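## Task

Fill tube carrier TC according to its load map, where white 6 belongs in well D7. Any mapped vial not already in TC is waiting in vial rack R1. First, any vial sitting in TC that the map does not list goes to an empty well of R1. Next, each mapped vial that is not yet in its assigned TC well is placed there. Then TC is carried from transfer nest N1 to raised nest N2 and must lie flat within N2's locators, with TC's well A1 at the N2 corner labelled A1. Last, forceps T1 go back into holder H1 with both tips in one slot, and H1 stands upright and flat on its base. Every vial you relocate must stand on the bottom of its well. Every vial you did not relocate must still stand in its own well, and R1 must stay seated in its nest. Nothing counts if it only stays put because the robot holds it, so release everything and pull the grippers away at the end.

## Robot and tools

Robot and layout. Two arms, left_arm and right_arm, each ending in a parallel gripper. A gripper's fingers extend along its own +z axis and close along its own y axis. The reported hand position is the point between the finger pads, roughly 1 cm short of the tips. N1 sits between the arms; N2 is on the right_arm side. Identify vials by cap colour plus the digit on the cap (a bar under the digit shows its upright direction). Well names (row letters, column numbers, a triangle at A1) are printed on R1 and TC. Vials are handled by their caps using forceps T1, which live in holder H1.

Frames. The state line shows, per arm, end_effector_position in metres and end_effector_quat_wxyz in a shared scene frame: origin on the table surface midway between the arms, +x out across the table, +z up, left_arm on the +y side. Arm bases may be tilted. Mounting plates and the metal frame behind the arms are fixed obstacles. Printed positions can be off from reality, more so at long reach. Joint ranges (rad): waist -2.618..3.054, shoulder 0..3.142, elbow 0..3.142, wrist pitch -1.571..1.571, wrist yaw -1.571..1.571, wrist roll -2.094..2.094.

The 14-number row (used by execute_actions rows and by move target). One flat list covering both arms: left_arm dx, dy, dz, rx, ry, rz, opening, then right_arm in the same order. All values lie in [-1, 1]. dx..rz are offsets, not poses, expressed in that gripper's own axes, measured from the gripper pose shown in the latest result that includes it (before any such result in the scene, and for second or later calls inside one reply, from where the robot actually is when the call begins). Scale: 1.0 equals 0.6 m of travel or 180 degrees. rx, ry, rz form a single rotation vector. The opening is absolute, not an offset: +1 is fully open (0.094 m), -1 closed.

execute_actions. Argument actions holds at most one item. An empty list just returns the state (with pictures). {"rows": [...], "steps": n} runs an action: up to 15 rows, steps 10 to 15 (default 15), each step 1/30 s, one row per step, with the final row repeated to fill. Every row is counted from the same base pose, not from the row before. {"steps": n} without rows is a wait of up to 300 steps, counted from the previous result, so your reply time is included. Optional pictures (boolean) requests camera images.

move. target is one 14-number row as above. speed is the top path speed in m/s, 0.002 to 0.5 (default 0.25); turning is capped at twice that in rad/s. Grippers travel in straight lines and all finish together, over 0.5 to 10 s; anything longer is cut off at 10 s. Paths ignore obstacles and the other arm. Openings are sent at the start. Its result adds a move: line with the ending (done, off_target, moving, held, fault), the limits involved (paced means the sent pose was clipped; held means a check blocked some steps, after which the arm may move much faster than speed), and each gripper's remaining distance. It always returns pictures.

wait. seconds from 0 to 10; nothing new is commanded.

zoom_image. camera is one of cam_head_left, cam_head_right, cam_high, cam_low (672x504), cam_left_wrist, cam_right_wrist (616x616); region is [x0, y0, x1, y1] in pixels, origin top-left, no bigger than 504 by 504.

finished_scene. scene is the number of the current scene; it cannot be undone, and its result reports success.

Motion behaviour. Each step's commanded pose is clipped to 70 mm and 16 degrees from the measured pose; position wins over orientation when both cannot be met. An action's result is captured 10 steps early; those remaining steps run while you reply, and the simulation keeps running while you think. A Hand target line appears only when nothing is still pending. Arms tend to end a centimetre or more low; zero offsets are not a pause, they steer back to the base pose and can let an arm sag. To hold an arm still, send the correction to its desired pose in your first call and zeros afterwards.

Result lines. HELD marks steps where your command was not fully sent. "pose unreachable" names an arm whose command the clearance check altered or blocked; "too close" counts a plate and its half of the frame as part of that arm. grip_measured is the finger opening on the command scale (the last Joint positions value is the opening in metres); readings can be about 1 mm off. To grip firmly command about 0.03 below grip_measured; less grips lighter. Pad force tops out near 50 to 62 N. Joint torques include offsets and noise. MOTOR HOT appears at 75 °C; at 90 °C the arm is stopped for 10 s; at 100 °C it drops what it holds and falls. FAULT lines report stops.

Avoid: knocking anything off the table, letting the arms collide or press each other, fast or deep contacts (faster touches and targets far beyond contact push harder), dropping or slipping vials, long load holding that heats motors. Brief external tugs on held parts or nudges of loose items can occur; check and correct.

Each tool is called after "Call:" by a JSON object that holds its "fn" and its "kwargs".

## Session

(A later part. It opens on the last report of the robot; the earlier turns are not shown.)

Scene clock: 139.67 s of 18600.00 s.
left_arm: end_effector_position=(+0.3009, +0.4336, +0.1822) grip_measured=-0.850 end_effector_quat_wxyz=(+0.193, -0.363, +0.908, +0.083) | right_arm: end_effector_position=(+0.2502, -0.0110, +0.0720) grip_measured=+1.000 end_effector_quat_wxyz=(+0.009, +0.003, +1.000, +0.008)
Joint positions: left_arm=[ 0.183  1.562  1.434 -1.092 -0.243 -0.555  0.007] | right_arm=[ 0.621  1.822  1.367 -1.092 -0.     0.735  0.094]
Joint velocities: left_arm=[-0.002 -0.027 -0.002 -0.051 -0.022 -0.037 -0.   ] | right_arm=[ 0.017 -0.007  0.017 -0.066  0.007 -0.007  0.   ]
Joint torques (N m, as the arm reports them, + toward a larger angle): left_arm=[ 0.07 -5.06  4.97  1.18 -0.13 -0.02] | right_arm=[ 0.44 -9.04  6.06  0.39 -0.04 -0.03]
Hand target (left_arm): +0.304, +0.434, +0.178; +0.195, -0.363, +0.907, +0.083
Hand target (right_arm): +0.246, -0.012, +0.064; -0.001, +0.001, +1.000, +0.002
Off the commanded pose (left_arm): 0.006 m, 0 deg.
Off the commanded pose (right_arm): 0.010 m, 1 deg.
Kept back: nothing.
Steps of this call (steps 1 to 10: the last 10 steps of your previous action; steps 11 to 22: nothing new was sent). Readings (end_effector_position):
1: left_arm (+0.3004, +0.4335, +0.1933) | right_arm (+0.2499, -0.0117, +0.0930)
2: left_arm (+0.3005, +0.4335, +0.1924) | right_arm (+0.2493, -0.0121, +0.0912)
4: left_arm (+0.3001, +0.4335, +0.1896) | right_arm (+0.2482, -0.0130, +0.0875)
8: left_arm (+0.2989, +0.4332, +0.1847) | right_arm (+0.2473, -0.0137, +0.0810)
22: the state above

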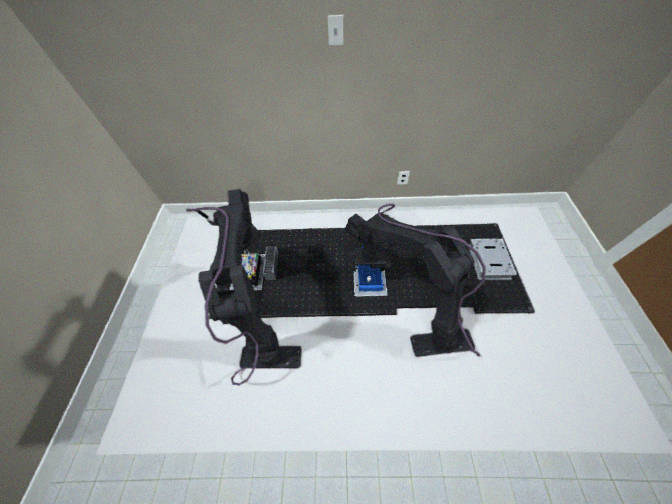

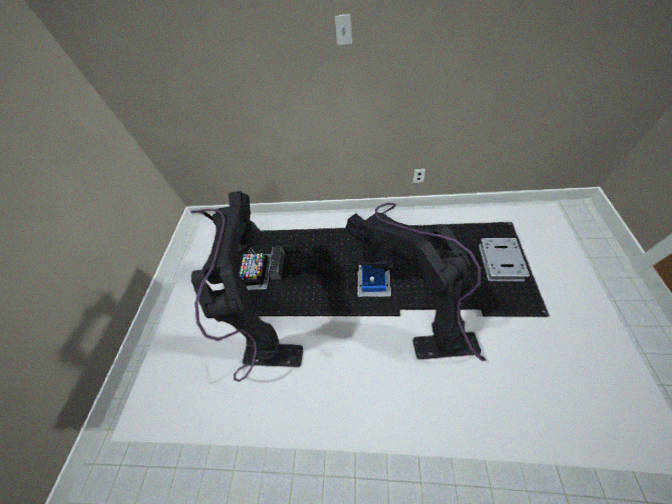

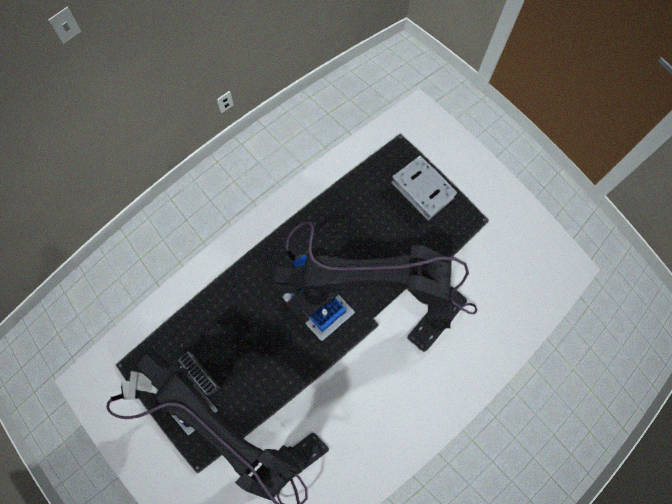

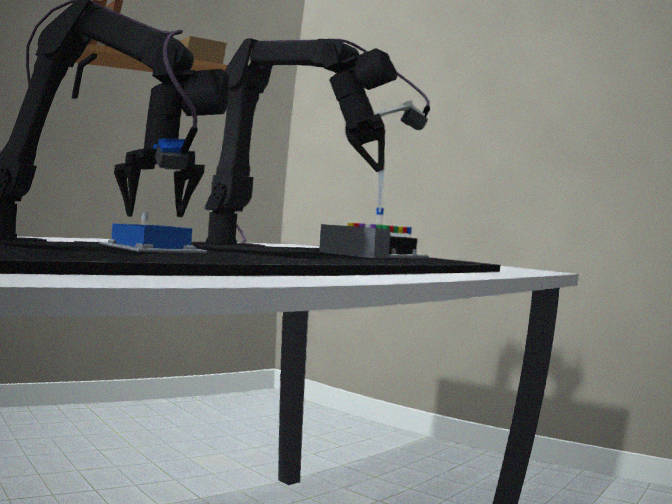

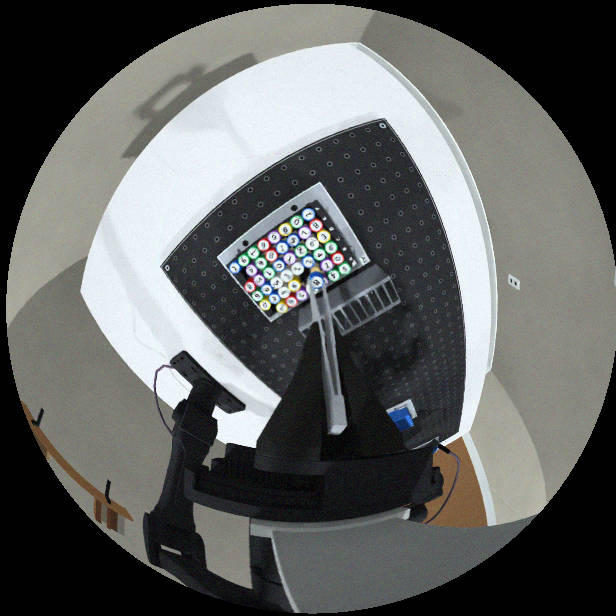

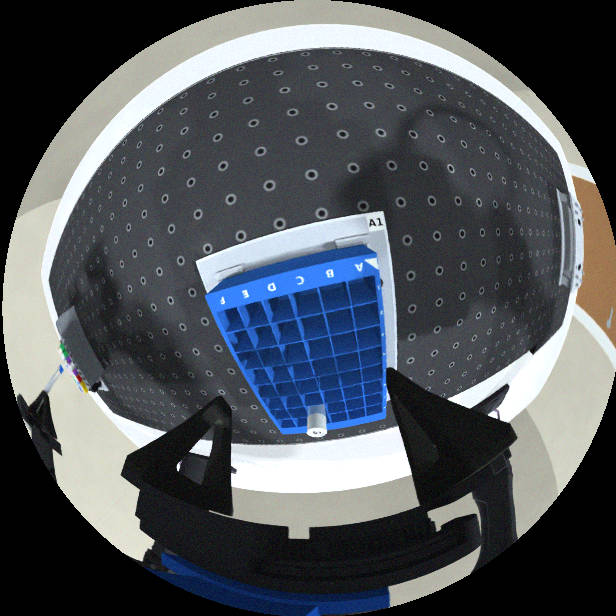

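Call:
{"fn": "execute_actions", "kwargs": {"actions": [{"rows":[
[-0.0024,-0.0037,0.0082,0.0010,-0.0016,-0.0004,-0.86,0.0003,-0.003,0,0.0012,0.0014,-0.001,1],
[-0.0021,-0.0037,0.0091,0.0010,-0.0016,-0.0004,-0.86,0.0005,-0.005,0,0.002,0.0023,-0.001,1],
[-0.0017,-0.0038,0.0100,0.0010,-0.0016,-0.0004,-0.86,0.0007,-0.007,0,0.0029,0.0032,-0.001,1],
[-0.0014,-0.0038,0.0109,0.0010,-0.0016,-0.0004,-0.86,0.0008,-0.009,0,0.0037,0.0041,-0.001,1],
[-0.0011,-0.0039,0.0118,0.0010,-0.0016,-0.0004,-0.86,0.001,-0.011,0,0.0045,0.0051,-0.001,1],
[-0.0008,-0.0039,0.0127,0.0010,-0.0016,-0.0004,-0.86,0.0012,-0.013,0,0.0053,0.006,-0.001,1],
[-0.0004,-0.0040,0.0136,0.0010,-0.0016,-0.0004,-0.86,0.0014,-0.015,0,0.0062,0.0069,-0.001,1],
[-0.0001,-0.0040,0.0145,0.0010,-0.0016,-0.0004,-0.86,0.0016,-0.017,0,0.007,0.0078,-0.001,1],
[0.0002,-0.0041,0.0154,0.0010,-0.0016,-0.0004,-0.86,0.0017,-0.018,0,0.0074,0.0083,-0.001,1],
[0.0006,-0.0041,0.0163,0.0010,-0.0016,-0.0004,-0.86,0.0017,-0.018,0,0.0074,0.0083,-0.001,1],
[0.0009,-0.0042,0.0172,0.0010,-0.0016,-0.0004,-0.86,0.0017,-0.018,0,0.0074,0.0083,-0.001,1],
[0.0012,-0.0042,0.0181,0.0010,-0.0016,-0.0004,-0.86,0.0017,-0.018,0,0.0074,0.0083,-0.001,1],
[0.0015,-0.0043,0.0190,0.0010,-0.0016,-0.0004,-0.86,0.0017,-0.018,0,0.0074,0.0083,-0.001,1],
[0.0019,-0.0043,0.0199,0.0010,-0.0016,-0.0004,-0.86,0.0017,-0.018,0,0.0074,0.0083,-0.001,1],
[0.0022,-0.0044,0.0208,0.0010,-0.0016,-0.0004,-0.86,0.0017,-0.018,0,0.0074,0.0083,-0.001,1]
],"steps":15}]}}

Call:
{"fn": "execute_actions", "kwargs": {"actions": [{"steps":22}], "pictures": true}}

Scene clock: 144.07 s of 18600.00 s.
left_arm: end_effector_position=(+0.3017, +0.4337, +0.1825) grip_measured=-0.850 end_effector_quat_wxyz=(+0.195, -0.363, +0.908, +0.083) | right_arm: end_effector_position=(+0.2502, -0.0110, +0.0720) grip_measured=+1.000 end_effector_quat_wxyz=(+0.009, +0.001, +1.000, +0.008)
Joint positions: left_arm=[ 0.183  1.562  1.434 -1.088 -0.243 -0.555  0.007] | right_arm=[ 0.621  1.822  1.367 -1.092 -0.     0.731  0.094]
Joint velocities: left_arm=[-0.017 -0.007  0.007  0.037  0.007 -0.095  0.001] | right_arm=[-0.007 -0.022  0.012 -0.081  0.022 -0.066  0.   ]
Joint torques (N m, as the arm reports them, + toward a larger angle): left_arm=[ 0.09 -5.    4.31  1.19 -0.14  0.01] | right_arm=[ -1.08 -10.2    7.35   0.2   -0.01  -0.09]
Steps of this call (steps 1 to 90: nothing new was sent; then 1.23 s passed at rest; steps 91 to 95: the first 5 steps of this action). Readings (end_effector_position):
91: left_arm (+0.3010, +0.4336, +0.1823) | right_arm (+0.2506, -0.0107, +0.0720)
92: left_arm (+0.3011, +0.4336, +0.1823) | right_arm (+0.2506, -0.0107, +0.0720)
94: left_arm (+0.3015, +0.4337, +0.1825) | right_arm (+0.2504, -0.0108, +0.0720)
95: the state above

Scene clock: 144.80 s of 18600.00 s.
left_arm: end_effector_position=(+0.3049, +0.4342, +0.1795) grip_measured=-0.850 end_effector_quat_wxyz=(+0.201, -0.363, +0.906, +0.082) | right_arm: end_effector_position=(+0.2489, -0.0176, +0.0719) grip_measured=+1.000 end_effector_quat_wxyz=(+0.001, -0.001, +1.000, +0.001)
Joint positions: left_arm=[ 0.183  1.562  1.417 -1.06  -0.243 -0.555  0.007] | right_arm=[ 0.609  1.822  1.367 -1.113 -0.     0.716  0.094]
Joint velocities: left_arm=[ 0.002  0.002  0.002 -0.022  0.066  0.066 -0.   ] | right_arm=[ 0.017 -0.002  0.002 -0.022 -0.007 -0.066  0.   ]
Joint torques (N m, as the arm reports them, + toward a larger angle): left_arm=[ 0.07 -5.01  3.83  1.22 -0.15 -0.02] | right_arm=[ -0.78 -10.08   7.37   0.17   0.    -0.08]
Hand target (left_arm): +0.305, +0.434, +0.170; +0.196, -0.363, +0.907, +0.083
Hand target (right_arm): +0.249, -0.022, +0.072; -0.005, +0.001, +1.000, -0.004
Off the commanded pose (left_arm): 0.009 m, 1 deg.
Off the commanded pose (right_arm): 0.004 m, 1 deg.
Kept back: nothing.
Steps of this call (steps 1 to 10: the last 10 steps of your previous action; steps 11 to 22: nothing new was sent). Readings (end_effector_position):
1: left_arm (+0.3020, +0.4338, +0.1826) | right_arm (+0.2499, -0.0114, +0.0720)
2: left_arm (+0.3022, +0.4338, +0.1822) | right_arm (+0.2497, -0.0120, +0.0720)
4: left_arm (+0.3019, +0.4337, +0.1803) | right_arm (+0.2496, -0.0139, +0.0719)
8: left_arm (+0.3037, +0.4340, +0.1800) | right_arm (+0.2496, -0.0168, +0.0719)
22: the state above

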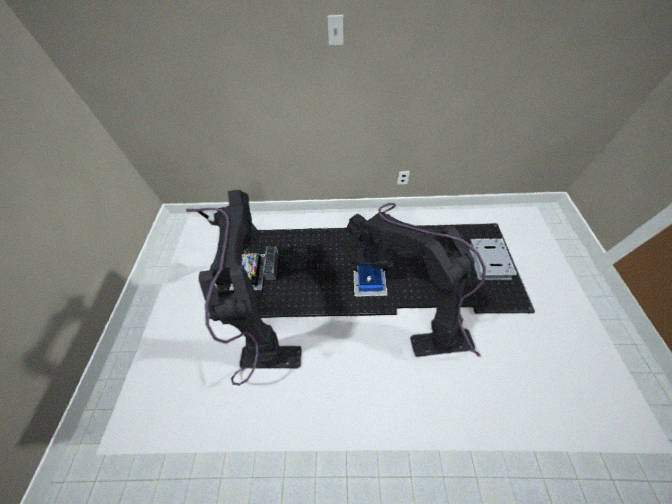

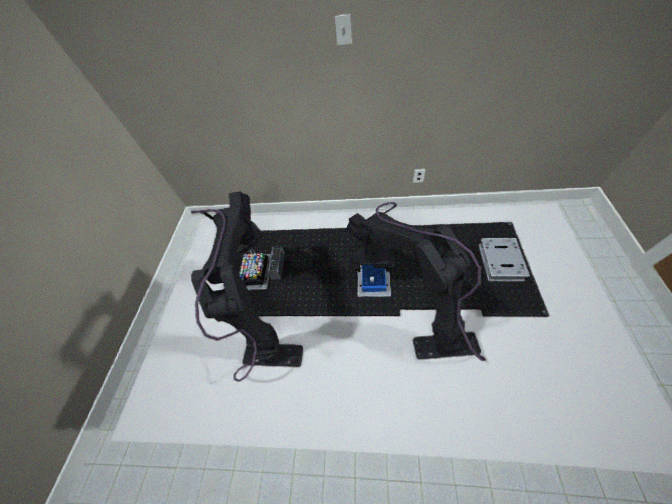

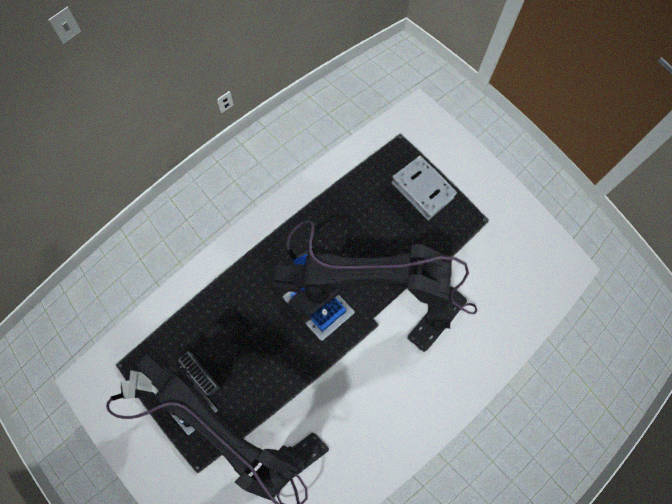

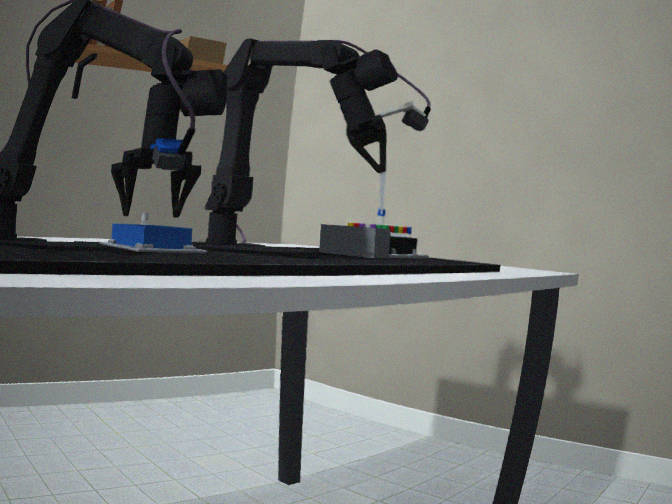

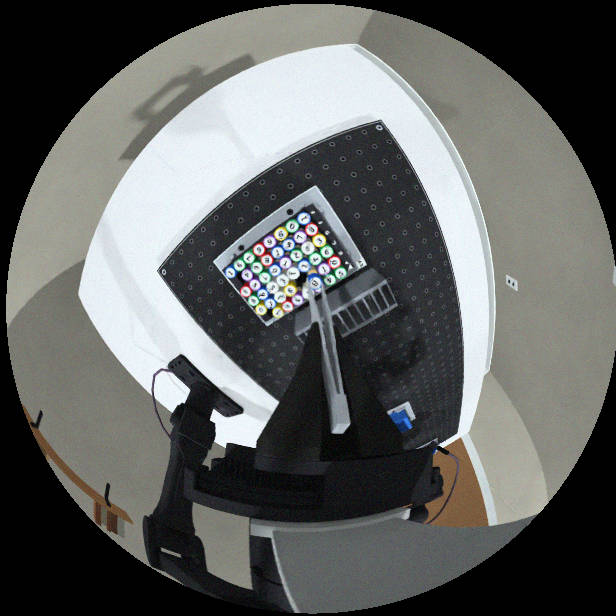

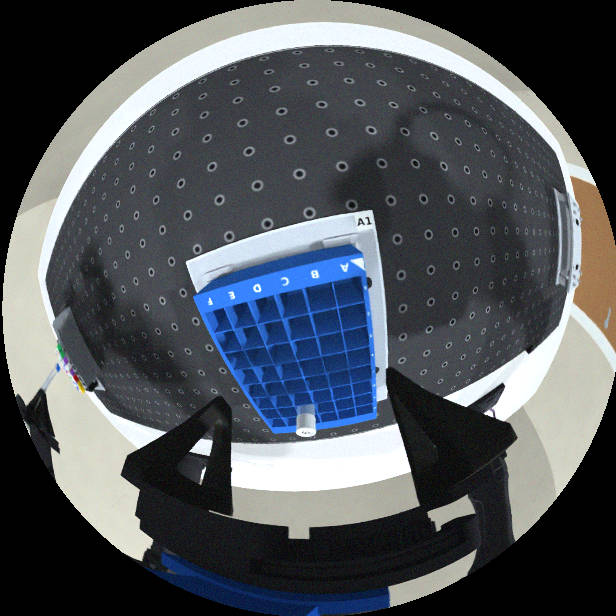

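Call:
{"fn": "execute_actions", "kwargs": {"actions": [{"rows":[
[0,0,0,0,0,0,-0.86,0,0,0,0,0,0,1]
],"steps":10}]}}

Call:
{"fn": "zoom_image", "kwargs": {"camera": "cam_left_wrist", "region": [270,220,370,320]}}

Call:
{"fn": "zoom_image", "kwargs": {"camera": "cam_right_wrist", "region": [180,230,430,480]}}

Scene clock: 145.63 s of 18600.00 s.
left_arm: end_effector_position=(+0.3049, +0.4342, +0.1795) grip_measured=-0.850 end_effector_quat_wxyz=(+0.201, -0.363, +0.906, +0.082) | right_arm: end_effector_position=(+0.2489, -0.0176, +0.0719) grip_measured=+1.000 end_effector_quat_wxyz=(+0.001, -0.001, +1.000, +0.001)
Joint positions: left_arm=[ 0.183  1.562  1.417 -1.06  -0.243 -0.555  0.007] | right_arm=[ 0.609  1.822  1.367 -1.113 -0.     0.716  0.094]
Joint velocities: left_arm=[ 0.007  0.002 -0.002 -0.007  0.007  0.051 -0.   ] | right_arm=[-0.007 -0.012  0.002  0.007  0.066  0.007  0.   ]
Joint torques (N m, as the arm reports them, + toward a larger angle): left_arm=[-0.01 -5.02  3.88  1.21 -0.13 -0.01] | right_arm=[-0.78 -9.99  7.36  0.18 -0.01 -0.1 ]
Kept back: the last 10 steps of this action.
Steps of this call (steps 1 to 25: nothing new was sent). Readings (end_effector_position):
1: left_arm (+0.3049, +0.4342, +0.1795) | right_arm (+0.2489, -0.0176, +0.0719)
2: left_arm (+0.3049, +0.4342, +0.1795) | right_arm (+0.2489, -0.0176, +0.0719)
4: left_arm (+0.3049, +0.4342, +0.1795) | right_arm (+0.2489, -0.0176, +0.0719)
8: left_arm (+0.3049, +0.4342, +0.1795) | right_arm (+0.2489, -0.0176, +0.0719)
25: the state above

Region (270, 220, 370, 320) of cam_left_wrist's 616x616 image, scaled by 5.040, with more detail than that image has.

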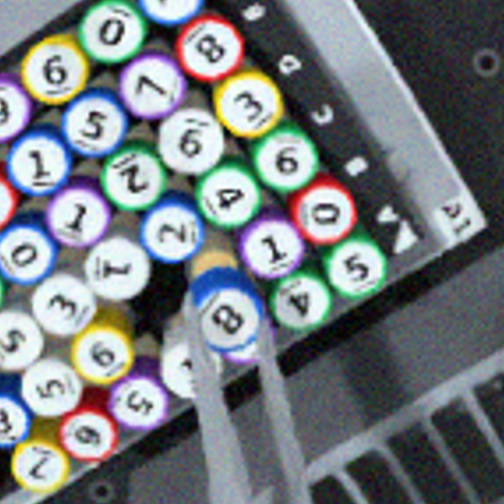

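Region (180, 230, 430, 480) of cam_right_wrist's 616x616 image, scaled by 2.016, with more detail than that image has.

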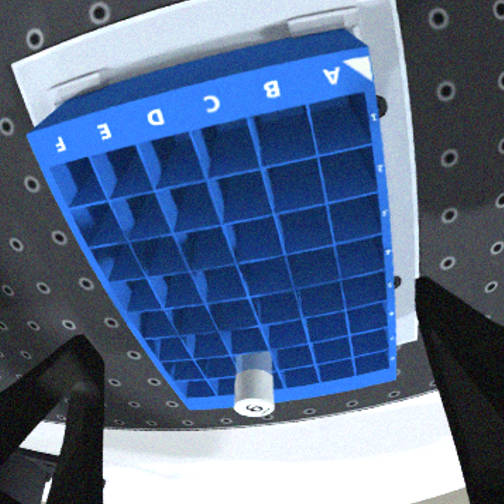

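Call:
{"fn": "execute_actions", "kwargs": {"actions": [{"rows":[
[-0.004,0.0002,-0.010,0.0031,-0.005,-0.0014,-0.86,0.002,-0.0017,0.006,0.0022,0.0025,0,1],
[-0.0083,0.0003,-0.0197,0.0062,-0.01,-0.0028,-0.86,0.0039,-0.0034,0.0128,0.0044,0.005,0,1],
[-0.0083,0.0003,-0.0197,0.0062,-0.01,-0.0028,-0.86,0.0039,-0.0034,0.0151,0.0044,0.005,0,1],
[-0.0070,0.0011,-0.0197,0.0055,-0.0089,-0.0025,-0.86,0.0039,-0.0034,0.0174,0.0044,0.005,0,1],
[-0.0056,0.0019,-0.0196,0.0049,-0.0078,-0.0022,-0.86,0.0039,-0.0034,0.0197,0.0044,0.005,0,1],
[-0.0043,0.0028,-0.0196,0.0042,-0.0068,-0.0019,-0.86,0.0039,-0.0034,0.0221,0.0044,0.005,0,1],
[-0.0030,0.0036,-0.0196,0.0035,-0.0057,-0.0016,-0.86,0.0039,-0.0034,0.0244,0.0044,0.005,0,1],
[-0.0016,0.0044,-0.0195,0.0029,-0.0046,-0.0013,-0.86,0.0039,-0.0034,0.0267,0.0044,0.005,0,1],
[-0.0003,0.0052,-0.0195,0.0022,-0.0035,-0.0010,-0.86,0.0039,-0.0034,0.0290,0.0044,0.005,0,1],
[0.0010,0.0061,-0.0195,0.0015,-0.0025,-0.0007,-0.86,0.0039,-0.0034,0.0314,0.0044,0.005,0,1],
[0.0024,0.0069,-0.0194,0.0009,-0.0014,-0.0004,-0.86,0.0039,-0.0034,0.0337,0.0044,0.005,0,1],
[0.0037,0.0077,-0.0194,0.0002,-0.0003,-0.0001,-0.86,0.0039,-0.0034,0.0360,0.0044,0.005,0,1],
[0.0037,0.0077,-0.0194,0.0002,-0.0003,-0.0001,-0.86,0.0039,-0.0034,0.0383,0.0044,0.005,0,1],
[0.0037,0.0077,-0.0194,0.0002,-0.0003,-0.0001,-0.86,0.0039,-0.0034,0.0407,0.0044,0.005,0,1],
[0.0037,0.0077,-0.0194,0.0002,-0.0003,-0.0001,-0.86,0.0039,-0.0034,0.0430,0.0044,0.005,0,1]
],"steps":15}]}}

Call:
{"fn": "execute_actions", "kwargs": {"actions": [{"steps":24}], "pictures": true}}

Scene clock: 148.53 s of 18600.00 s.
left_arm: end_effector_position=(+0.3037, +0.4340, +0.1816) grip_measured=-0.850 end_effector_quat_wxyz=(+0.202, -0.363, +0.906, +0.081) | right_arm: end_effector_position=(+0.2495, -0.0171, +0.0719) grip_measured=+1.000 end_effector_quat_wxyz=(+0.002, -0.001, +1.000, +0.002)
Joint positions: left_arm=[ 0.183  1.555  1.417 -1.063 -0.243 -0.555  0.007] | right_arm=[ 0.609  1.822  1.367 -1.11  -0.     0.716  0.094]
Joint velocities: left_arm=[ 0.007 -0.037 -0.007  0.007  0.022  0.051 -0.001] | right_arm=[ 0.017 -0.002  0.007 -0.051 -0.081 -0.022  0.   ]
Joint torques (N m, as the arm reports them, + toward a larger angle): left_arm=[ 0.02 -7.07  6.38  1.   -0.15 -0.03] | right_arm=[ 0.09 -8.76  5.33  0.37 -0.01 -0.05]
Off your previous action's commanded pose (left_arm): 0.000 m, 0 deg at its last step (step 10 of this call).
Off your previous action's commanded pose (right_arm): 0.000 m, 0 deg at its last step (step 10 of this call).
Steps of this call (steps 1 to 10: the last 10 steps of your previous action; steps 11 to 82: nothing new was sent; steps 83 to 87: the first 5 steps of this action). Readings (end_effector_position):
83: left_arm (+0.3049, +0.4342, +0.1795) | right_arm (+0.2489, -0.0176, +0.0719)
84: left_arm (+0.3048, +0.4342, +0.1801) | right_arm (+0.2489, -0.0176, +0.0719)
86: left_arm (+0.3040, +0.4341, +0.1813) | right_arm (+0.2492, -0.0174, +0.0719)
87: the state above

Scene clock: 149.33 s of 18600.00 s.
left_arm: end_effector_position=(+0.2997, +0.4334, +0.1802) grip_measured=-0.850 end_effector_quat_wxyz=(+0.194, -0.363, +0.908, +0.083) | right_arm: end_effector_position=(+0.2491, -0.0174, +0.0549) grip_measured=+1.000 end_effector_quat_wxyz=(+0.000, -0.001, +1.000, +0.001)
Joint positions: left_arm=[ 0.183  1.554  1.417 -1.081 -0.243 -0.555  0.007] | right_arm=[ 0.609  1.839  1.319 -1.049 -0.     0.716  0.094]
Joint velocities: left_arm=[-0.007  0.007 -0.002 -0.081 -0.007 -0.007 -0.   ] | right_arm=[ 0.012 -0.012 -0.002 -0.066  0.022 -0.022  0.   ]
Joint torques (N m, as the arm reports them, + toward a larger angle): left_arm=[ 0.07 -7.05  6.55  0.82 -0.14 -0.01] | right_arm=[ 0.15 -9.14  5.95  0.34  0.   -0.04]
Hand target (left_arm): +0.297, +0.433, +0.189; +0.201, -0.363, +0.906, +0.081
Hand target (right_arm): +0.246, -0.020, +0.047; -0.007, -0.001, +1.000, -0.006
Off the commanded pose (left_arm): 0.009 m, 1 deg.
Off the commanded pose (right_arm): 0.009 m, 1 deg.
Kept back: nothing.
Steps of this call (steps 1 to 10: the last 10 steps of your previous action; steps 11 to 24: nothing new was sent). Readings (end_effector_position):
1: left_arm (+0.3034, +0.4340, +0.1816) | right_arm (+0.2498, -0.0168, +0.0715)
2: left_arm (+0.3031, +0.4339, +0.1815) | right_arm (+0.2500, -0.0167, +0.0708)
4: left_arm (+0.3025, +0.4338, +0.1813) | right_arm (+0.2494, -0.0172, +0.0685)
8: left_arm (+0.3012, +0.4336, +0.1808) | right_arm (+0.2480, -0.0184, +0.0637)
24: the state above

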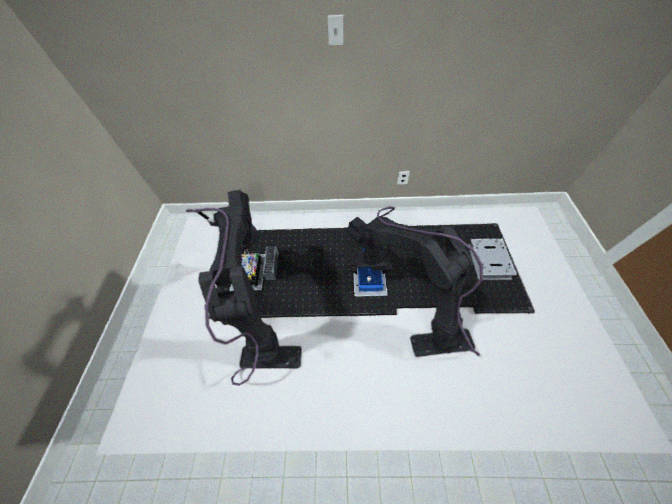

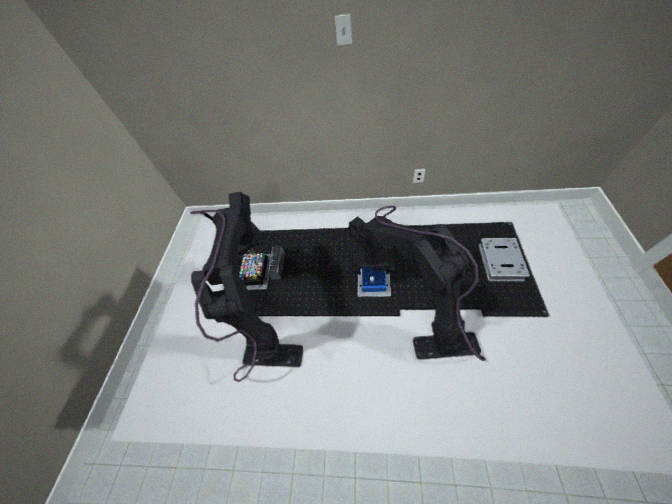

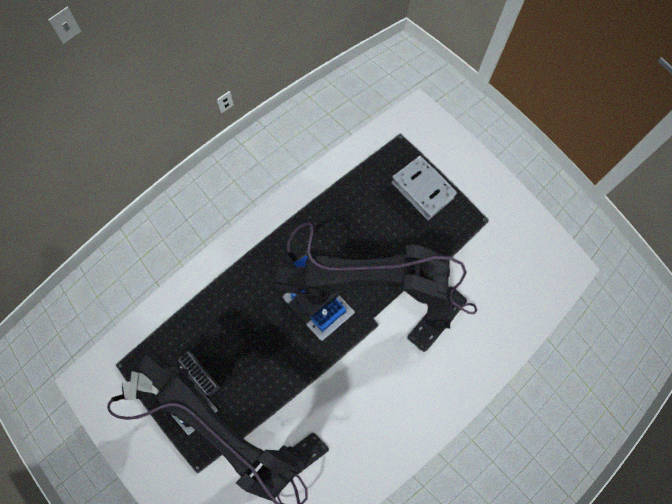

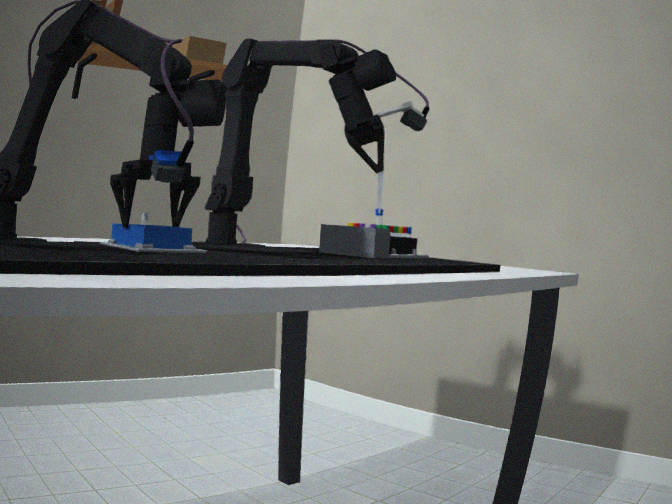

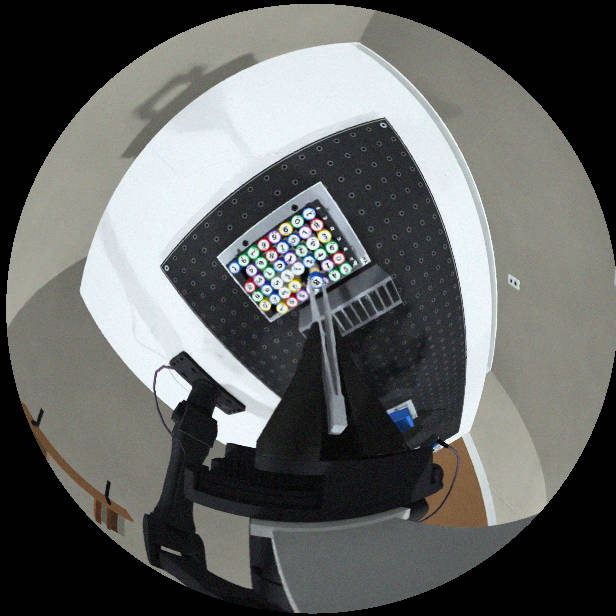

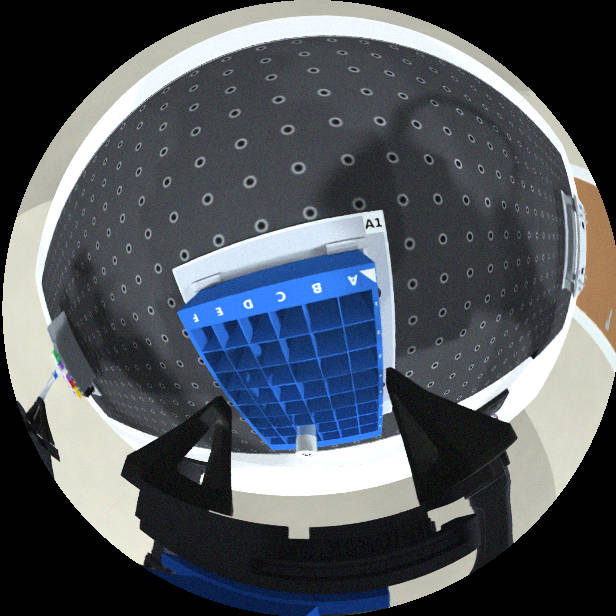

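Call:
{"fn": "zoom_image", "kwargs": {"camera": "cam_left_wrist", "region": [270,220,370,320]}}

Call:
{"fn": "zoom_image", "kwargs": {"camera": "cam_right_wrist", "region": [180,260,430,510]}}

Region (270, 220, 370, 320) of cam_left_wrist's 616x616 image, scaled by 5.040, with more detail than that image has.

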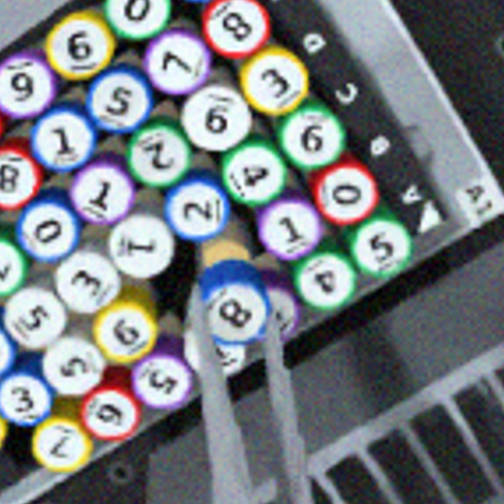

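Region (180, 260, 430, 510) of cam_right_wrist's 616x616 image, scaled by 2.016, with more detail than that image has.

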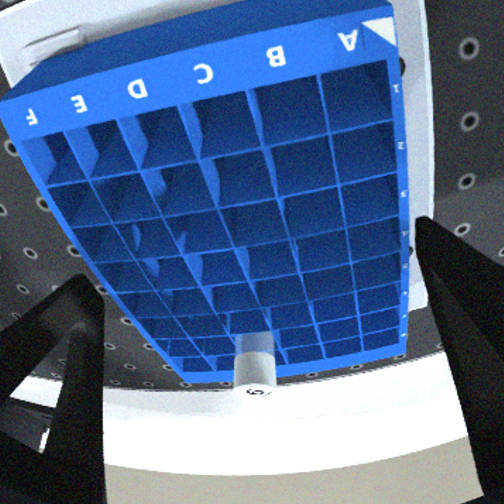

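Call:
{"fn": "zoom_image", "kwargs": {"camera": "cam_left_wrist", "region": [300,250,335,295]}}

Call:
{"fn": "zoom_image", "kwargs": {"camera": "cam_low", "region": [350,180,410,240]}}

Region (300, 250, 335, 295) of cam_left_wrist's 616x616 image, scaled by 11.200, with more detail than that image has.

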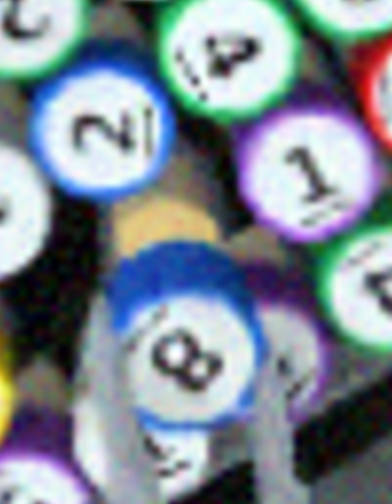

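Region (350, 180, 410, 240) of cam_low's 672x504 image, scaled by 8.400, with more detail than that image has.

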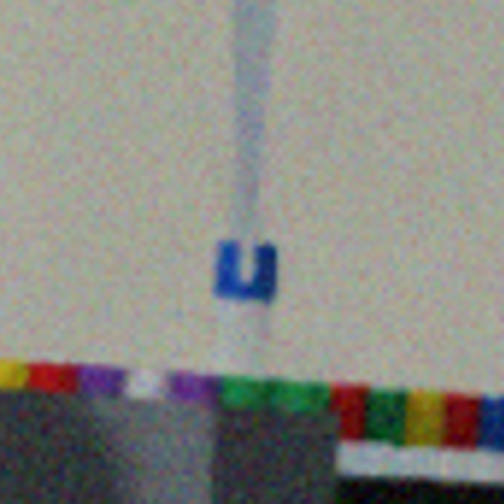

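Call:
{"fn": "execute_actions", "kwargs": {"actions": [{"rows":[
[-0.005,-0.003,-0.0001,0.0025,-0.004,-0.0011,-0.86,0.0039,-0.0034,0.0128,0.0044,0.005,0,1],
[-0.007,-0.0043,-0.0001,0.0035,-0.0057,-0.0016,-0.86,0.0039,-0.0034,0.0147,0.0044,0.005,0,1],
[-0.008,-0.0049,-0.0002,0.004,-0.0065,-0.0018,-0.86,0.0039,-0.0034,0.0166,0.0044,0.005,0,1],
[-0.009,-0.0055,-0.0002,0.0045,-0.0073,-0.002,-0.86,0.0039,-0.0034,0.0185,0.0044,0.005,0,1],
[-0.0098,-0.006,-0.0002,0.0049,-0.0079,-0.0022,-0.86,0.0039,-0.0034,0.0204,0.0044,0.005,0,1],
[-0.0098,-0.006,-0.0002,0.0049,-0.0079,-0.0022,-0.86,0.0039,-0.0034,0.0223,0.0044,0.005,0,1],
[-0.0098,-0.006,-0.0002,0.0049,-0.0079,-0.0022,-0.86,0.0039,-0.0034,0.0242,0.0044,0.005,0,1],
[-0.0098,-0.006,-0.0002,0.0049,-0.0079,-0.0022,-0.86,0.0039,-0.0034,0.0261,0.0044,0.005,0,1],
[-0.0098,-0.006,-0.0002,0.0049,-0.0079,-0.0022,-0.86,0.0039,-0.0034,0.0280,0.0044,0.005,0,1],
[-0.0098,-0.006,-0.0002,0.0049,-0.0079,-0.0022,-0.86,0.0039,-0.0034,0.0299,0.0044,0.005,0,1],
[-0.0098,-0.006,-0.0002,0.0049,-0.0079,-0.0022,-0.86,0.0039,-0.0034,0.0318,0.0044,0.005,0,1],
[-0.0098,-0.006,-0.0002,0.0049,-0.0079,-0.0022,-0.86,0.0039,-0.0034,0.0337,0.0044,0.005,0,1],
[-0.0098,-0.006,-0.0002,0.0049,-0.0079,-0.0022,-0.86,0.0039,-0.0034,0.0356,0.0044,0.005,0,1],
[-0.0098,-0.006,-0.0002,0.0049,-0.0079,-0.0022,-0.86,0.0039,-0.0034,0.0376,0.0044,0.005,0,1],
[-0.0098,-0.006,-0.0002,0.0049,-0.0079,-0.0022,-0.86,0.0039,-0.0034,0.0395,0.0044,0.005,0,1]
],"steps":15}]}}

Call:
{"fn": "execute_actions", "kwargs": {"actions": [{"steps":22}]}}

Scene clock: 152.40 s of 18600.00 s.
left_arm: end_effector_position=(+0.3001, +0.4335, +0.1804) grip_measured=-0.850 end_effector_quat_wxyz=(+0.195, -0.363, +0.908, +0.083) | right_arm: end_effector_position=(+0.2500, -0.0167, +0.0549) grip_measured=+1.000 end_effector_quat_wxyz=(+0.002, -0.001, +1.000, +0.002)
Joint positions: left_arm=[ 0.183  1.554  1.417 -1.079 -0.243 -0.555  0.007] | right_arm=[ 0.609  1.839  1.319 -1.044 -0.     0.716  0.094]
Joint velocities: left_arm=[ 0.002 -0.012  0.002  0.037  0.022  0.037 -0.002] | right_arm=[-0.002  0.002 -0.017  0.051  0.066 -0.007  0.   ]
Joint torques (N m, as the arm reports them, + toward a larger angle): left_arm=[ 0.04 -5.71  5.71  1.19 -0.15 -0.03] | right_arm=[ 0.06 -8.52  5.44  0.41  0.   -0.02]
Steps of this call (steps 1 to 87: nothing new was sent; steps 88 to 92: the first 5 steps of this action). Readings (end_effector_position):
88: left_arm (+0.2997, +0.4334, +0.1802) | right_arm (+0.2493, -0.0173, +0.0549)
89: left_arm (+0.2997, +0.4334, +0.1802) | right_arm (+0.2494, -0.0172, +0.0549)
91: left_arm (+0.2999, +0.4334, +0.1803) | right_arm (+0.2497, -0.0169, +0.0549)
92: the state above

Scene clock: 153.13 s of 18600.00 s.
left_arm: end_effector_position=(+0.3014, +0.4337, +0.1809) grip_measured=-0.850 end_effector_quat_wxyz=(+0.198, -0.363, +0.907, +0.082) | right_arm: end_effector_position=(+0.2498, -0.0169, +0.0400) grip_measured=+1.000 end_effector_quat_wxyz=(+0.000, -0.001, +1.000, +0.001)
Joint positions: left_arm=[ 0.183  1.554  1.417 -1.073 -0.243 -0.555  0.007] | right_arm=[ 0.609  1.86   1.283 -0.993 -0.     0.716  0.094]
Joint velocities: left_arm=[ 0.007 -0.012 -0.012 -0.022 -0.007  0.007  0.   ] | right_arm=[ 0.007  0.002 -0.002 -0.022 -0.007  0.007  0.   ]
Joint torques (N m, as the arm reports them, + toward a larger angle): left_arm=[ 0.03 -5.64  5.66  1.2  -0.14 -0.02] | right_arm=[ 0.14 -9.2   5.91  0.37  0.   -0.02]
Hand target (left_arm): +0.306, +0.434, +0.183; +0.208, -0.363, +0.905, +0.080
Hand target (right_arm): +0.247, -0.019, +0.032; -0.007, -0.001, +1.000, -0.006
Off the commanded pose (left_arm): 0.005 m, 1 deg.
Off the commanded pose (right_arm): 0.010 m, 1 deg.
Kept back: nothing.
Steps of this call (steps 1 to 10: the last 10 steps of your previous action; steps 11 to 22: nothing new was sent). Readings (end_effector_position):
1: left_arm (+0.3004, +0.4335, +0.1805) | right_arm (+0.2505, -0.0162, +0.0549)
2: left_arm (+0.3007, +0.4335, +0.1806) | right_arm (+0.2509, -0.0159, +0.0545)
4: left_arm (+0.3010, +0.4336, +0.1807) | right_arm (+0.2509, -0.0159, +0.0530)
8: left_arm (+0.3013, +0.4337, +0.1808) | right_arm (+0.2495, -0.0171, +0.0481)
22: the state above

Call:
{"fn": "execute_actions", "kwargs": {"actions": [{"rows":[
[0.0008,-0.0004,0.0033,-0.001,0.0016,0.0004,-0.86,0,0,0,0,0,0,0.96],
[0.0010,-0.0006,0.0044,-0.0013,0.0021,0.0006,-0.86,0,0,0,0,0,0,0.93],
[0.0013,-0.0007,0.0055,-0.0016,0.0026,0.0007,-0.86,0,0,0,0,0,0,0.90],
[0.0015,-0.0009,0.0066,-0.002,0.0032,0.0009,-0.86,0,0,0,0,0,0,0.88],
[0.0018,-0.001,0.0077,-0.0023,0.0037,0.001,-0.86,0,0,0,0,0,0,0.86],
[0.002,-0.0012,0.0089,-0.0026,0.0042,0.0012,-0.86,0,0,0,0,0,0,0.85],
[0.0023,-0.0013,0.01,-0.0029,0.0047,0.0013,-0.86,0,0,0,0,0,0,0.84],
[0.0025,-0.0015,0.0111,-0.0033,0.0053,0.0015,-0.86,0,0,0,0,0,0,0.83],
[0.0028,-0.0016,0.0122,-0.0036,0.0058,0.0016,-0.86,0,0,0,0,0,0,0.82],
[0.003,-0.0018,0.0133,-0.0039,0.0063,0.0018,-0.86,0,0,0,0,0,0,0.81],
[0.0033,-0.0019,0.0144,-0.0042,0.0068,0.0019,-0.86,0,0,0,0,0,0,0.80],
[0.0033,-0.0019,0.0144,-0.0042,0.0068,0.0019,-0.86,0,0,0,0,0,0,0.79],
[0.0033,-0.0019,0.0144,-0.0042,0.0068,0.0019,-0.86,0,0,0,0,0,0,0.79]
],"steps":15}]}}

Call:
{"fn": "execute_actions", "kwargs": {"actions": [{"steps":20}], "pictures": true}}

Scene clock: 154.70 s of 18600.00 s.
left_arm: end_effector_position=(+0.3015, +0.4337, +0.1806) grip_measured=-0.850 end_effector_quat_wxyz=(+0.198, -0.363, +0.907, +0.082) | right_arm: end_effector_position=(+0.2499, -0.0170, +0.0400) grip_measured=+0.872 end_effector_quat_wxyz=(+0.001, -0.001, +1.000, +0.000)
Joint positions: left_arm=[ 0.183  1.555  1.417 -1.073 -0.243 -0.555  0.007] | right_arm=[ 0.609  1.86   1.283 -0.993  0.     0.716  0.088]
Joint velocities: left_arm=[ 0.012  0.022 -0.007 -0.037  0.007 -0.125 -0.   ] | right_arm=[-0.002  0.002  0.002 -0.11  -0.007 -0.066 -0.019]
Joint torques (N m, as the arm reports them, + toward a larger angle): left_arm=[ 0.05 -4.64  5.82  1.   -0.13 -0.03] | right_arm=[  0.06 -10.5    6.95   0.31  -0.02  -0.02]
Steps of this call (steps 1 to 42: nothing new was sent; steps 43 to 47: the first 5 steps of this action). Readings (end_effector_position):
43: left_arm (+0.3014, +0.4337, +0.1809) | right_arm (+0.2500, -0.0167, +0.0400)
44: left_arm (+0.3014, +0.4337, +0.1809) | right_arm (+0.2500, -0.0167, +0.0400)
46: left_arm (+0.3014, +0.4337, +0.1809) | right_arm (+0.2500, -0.0167, +0.0400)
47: the state above

Scene clock: 155.37 s of 18600.00 s.
left_arm: end_effector_position=(+0.3022, +0.4338, +0.1791) grip_measured=-0.850 end_effector_quat_wxyz=(+0.196, -0.363, +0.907, +0.083) | right_arm: end_effector_position=(+0.2498, -0.0179, +0.0400) grip_measured=+0.807 end_effector_quat_wxyz=(+0.001, -0.001, +1.000, -0.002)
Joint positions: left_arm=[ 0.183  1.56   1.417 -1.071 -0.243 -0.555  0.007] | right_arm=[ 0.609  1.86   1.283 -0.995  0.004  0.716  0.085]
Joint velocities: left_arm=[ 0.012 -0.022 -0.002  0.007 -0.037  0.007 -0.   ] | right_arm=[-0.012 -0.002 -0.012  0.007  0.007 -0.037  0.001]
Joint torques (N m, as the arm reports them, + toward a larger angle): left_arm=[ 0.02 -3.94  5.92  0.97 -0.12 -0.01] | right_arm=[  0.06 -10.44   6.99   0.31  -0.04  -0.04]
Hand target (left_arm): +0.303, +0.434, +0.172; +0.186, -0.362, +0.910, +0.085
Hand target (right_arm): +0.250, -0.017, +0.040; +0.000, -0.001, +1.000, +0.001
Off the commanded pose (left_arm): 0.007 m, 1 deg.
Off the commanded pose (right_arm): 0.001 m, 0 deg.
Kept back: nothing.
Steps of this call (steps 1 to 10: the last 10 steps of your previous action; steps 11 to 20: nothing new was sent). Readings (end_effector_position):
1: left_arm (+0.3016, +0.4337, +0.1801) | right_arm (+0.2498, -0.0172, +0.0400)
2: left_arm (+0.3017, +0.4337, +0.1794) | right_arm (+0.2498, -0.0175, +0.0400)
4: left_arm (+0.3022, +0.4338, +0.1791) | right_arm (+0.2499, -0.0179, +0.0400)
8: left_arm (+0.3022, +0.4338, +0.1791) | right_arm (+0.2498, -0.0179, +0.0400)
20: the state above

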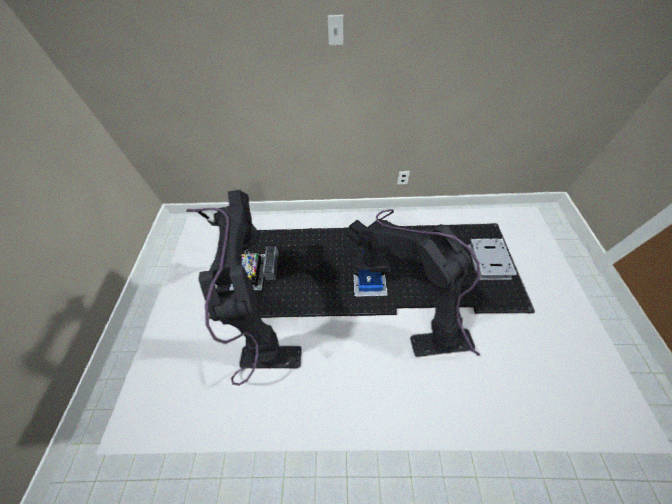

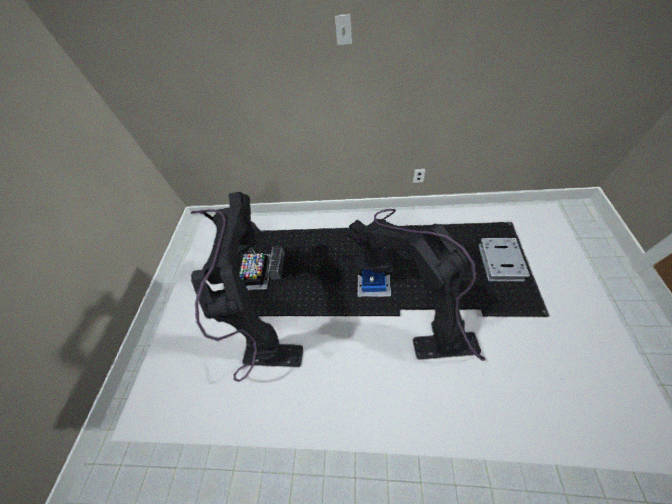

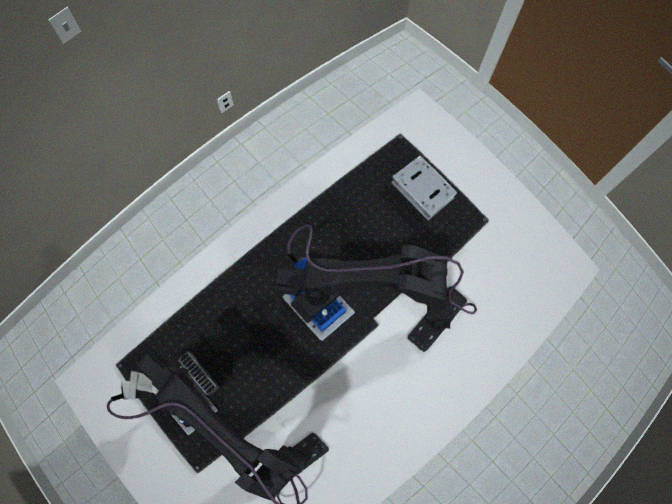

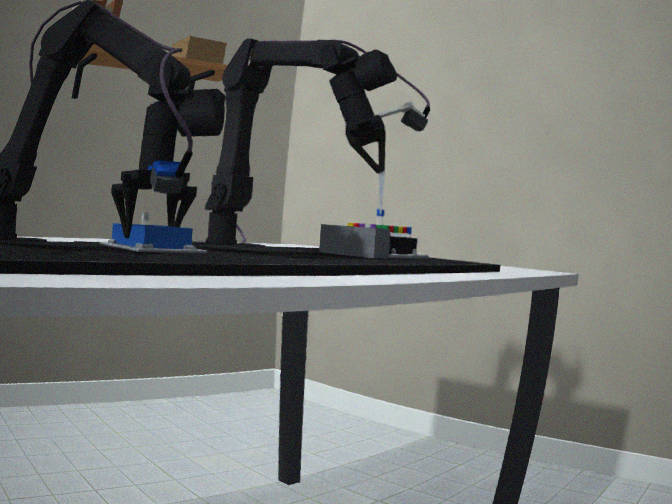

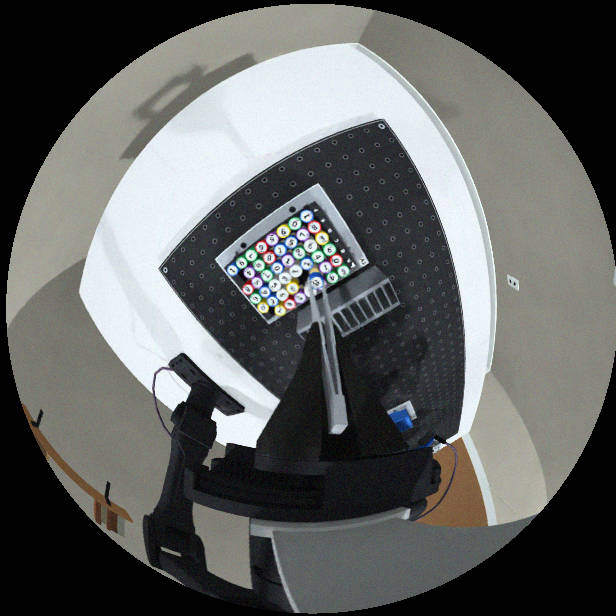

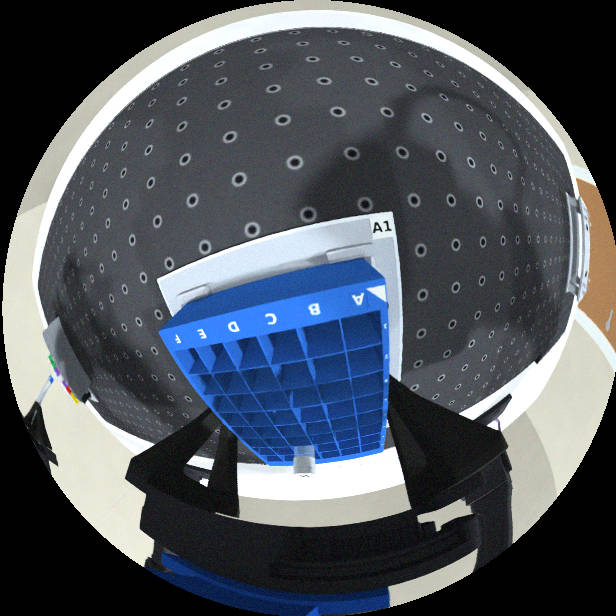

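Call:
{"fn": "zoom_image", "kwargs": {"camera": "cam_left_wrist", "region": [290,245,345,300]}}

Region (290, 245, 345, 300) of cam_left_wrist's 616x616 image, scaled by 9.164, with more detail than that image has.

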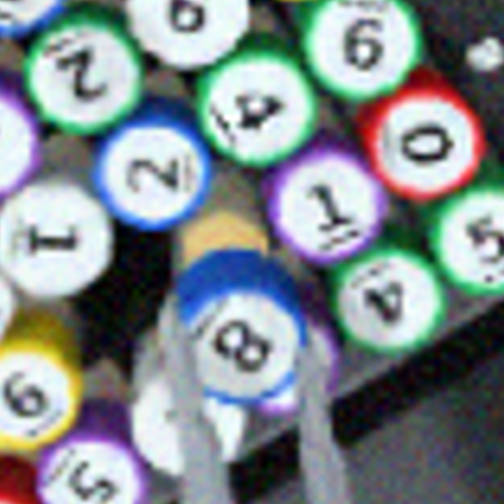

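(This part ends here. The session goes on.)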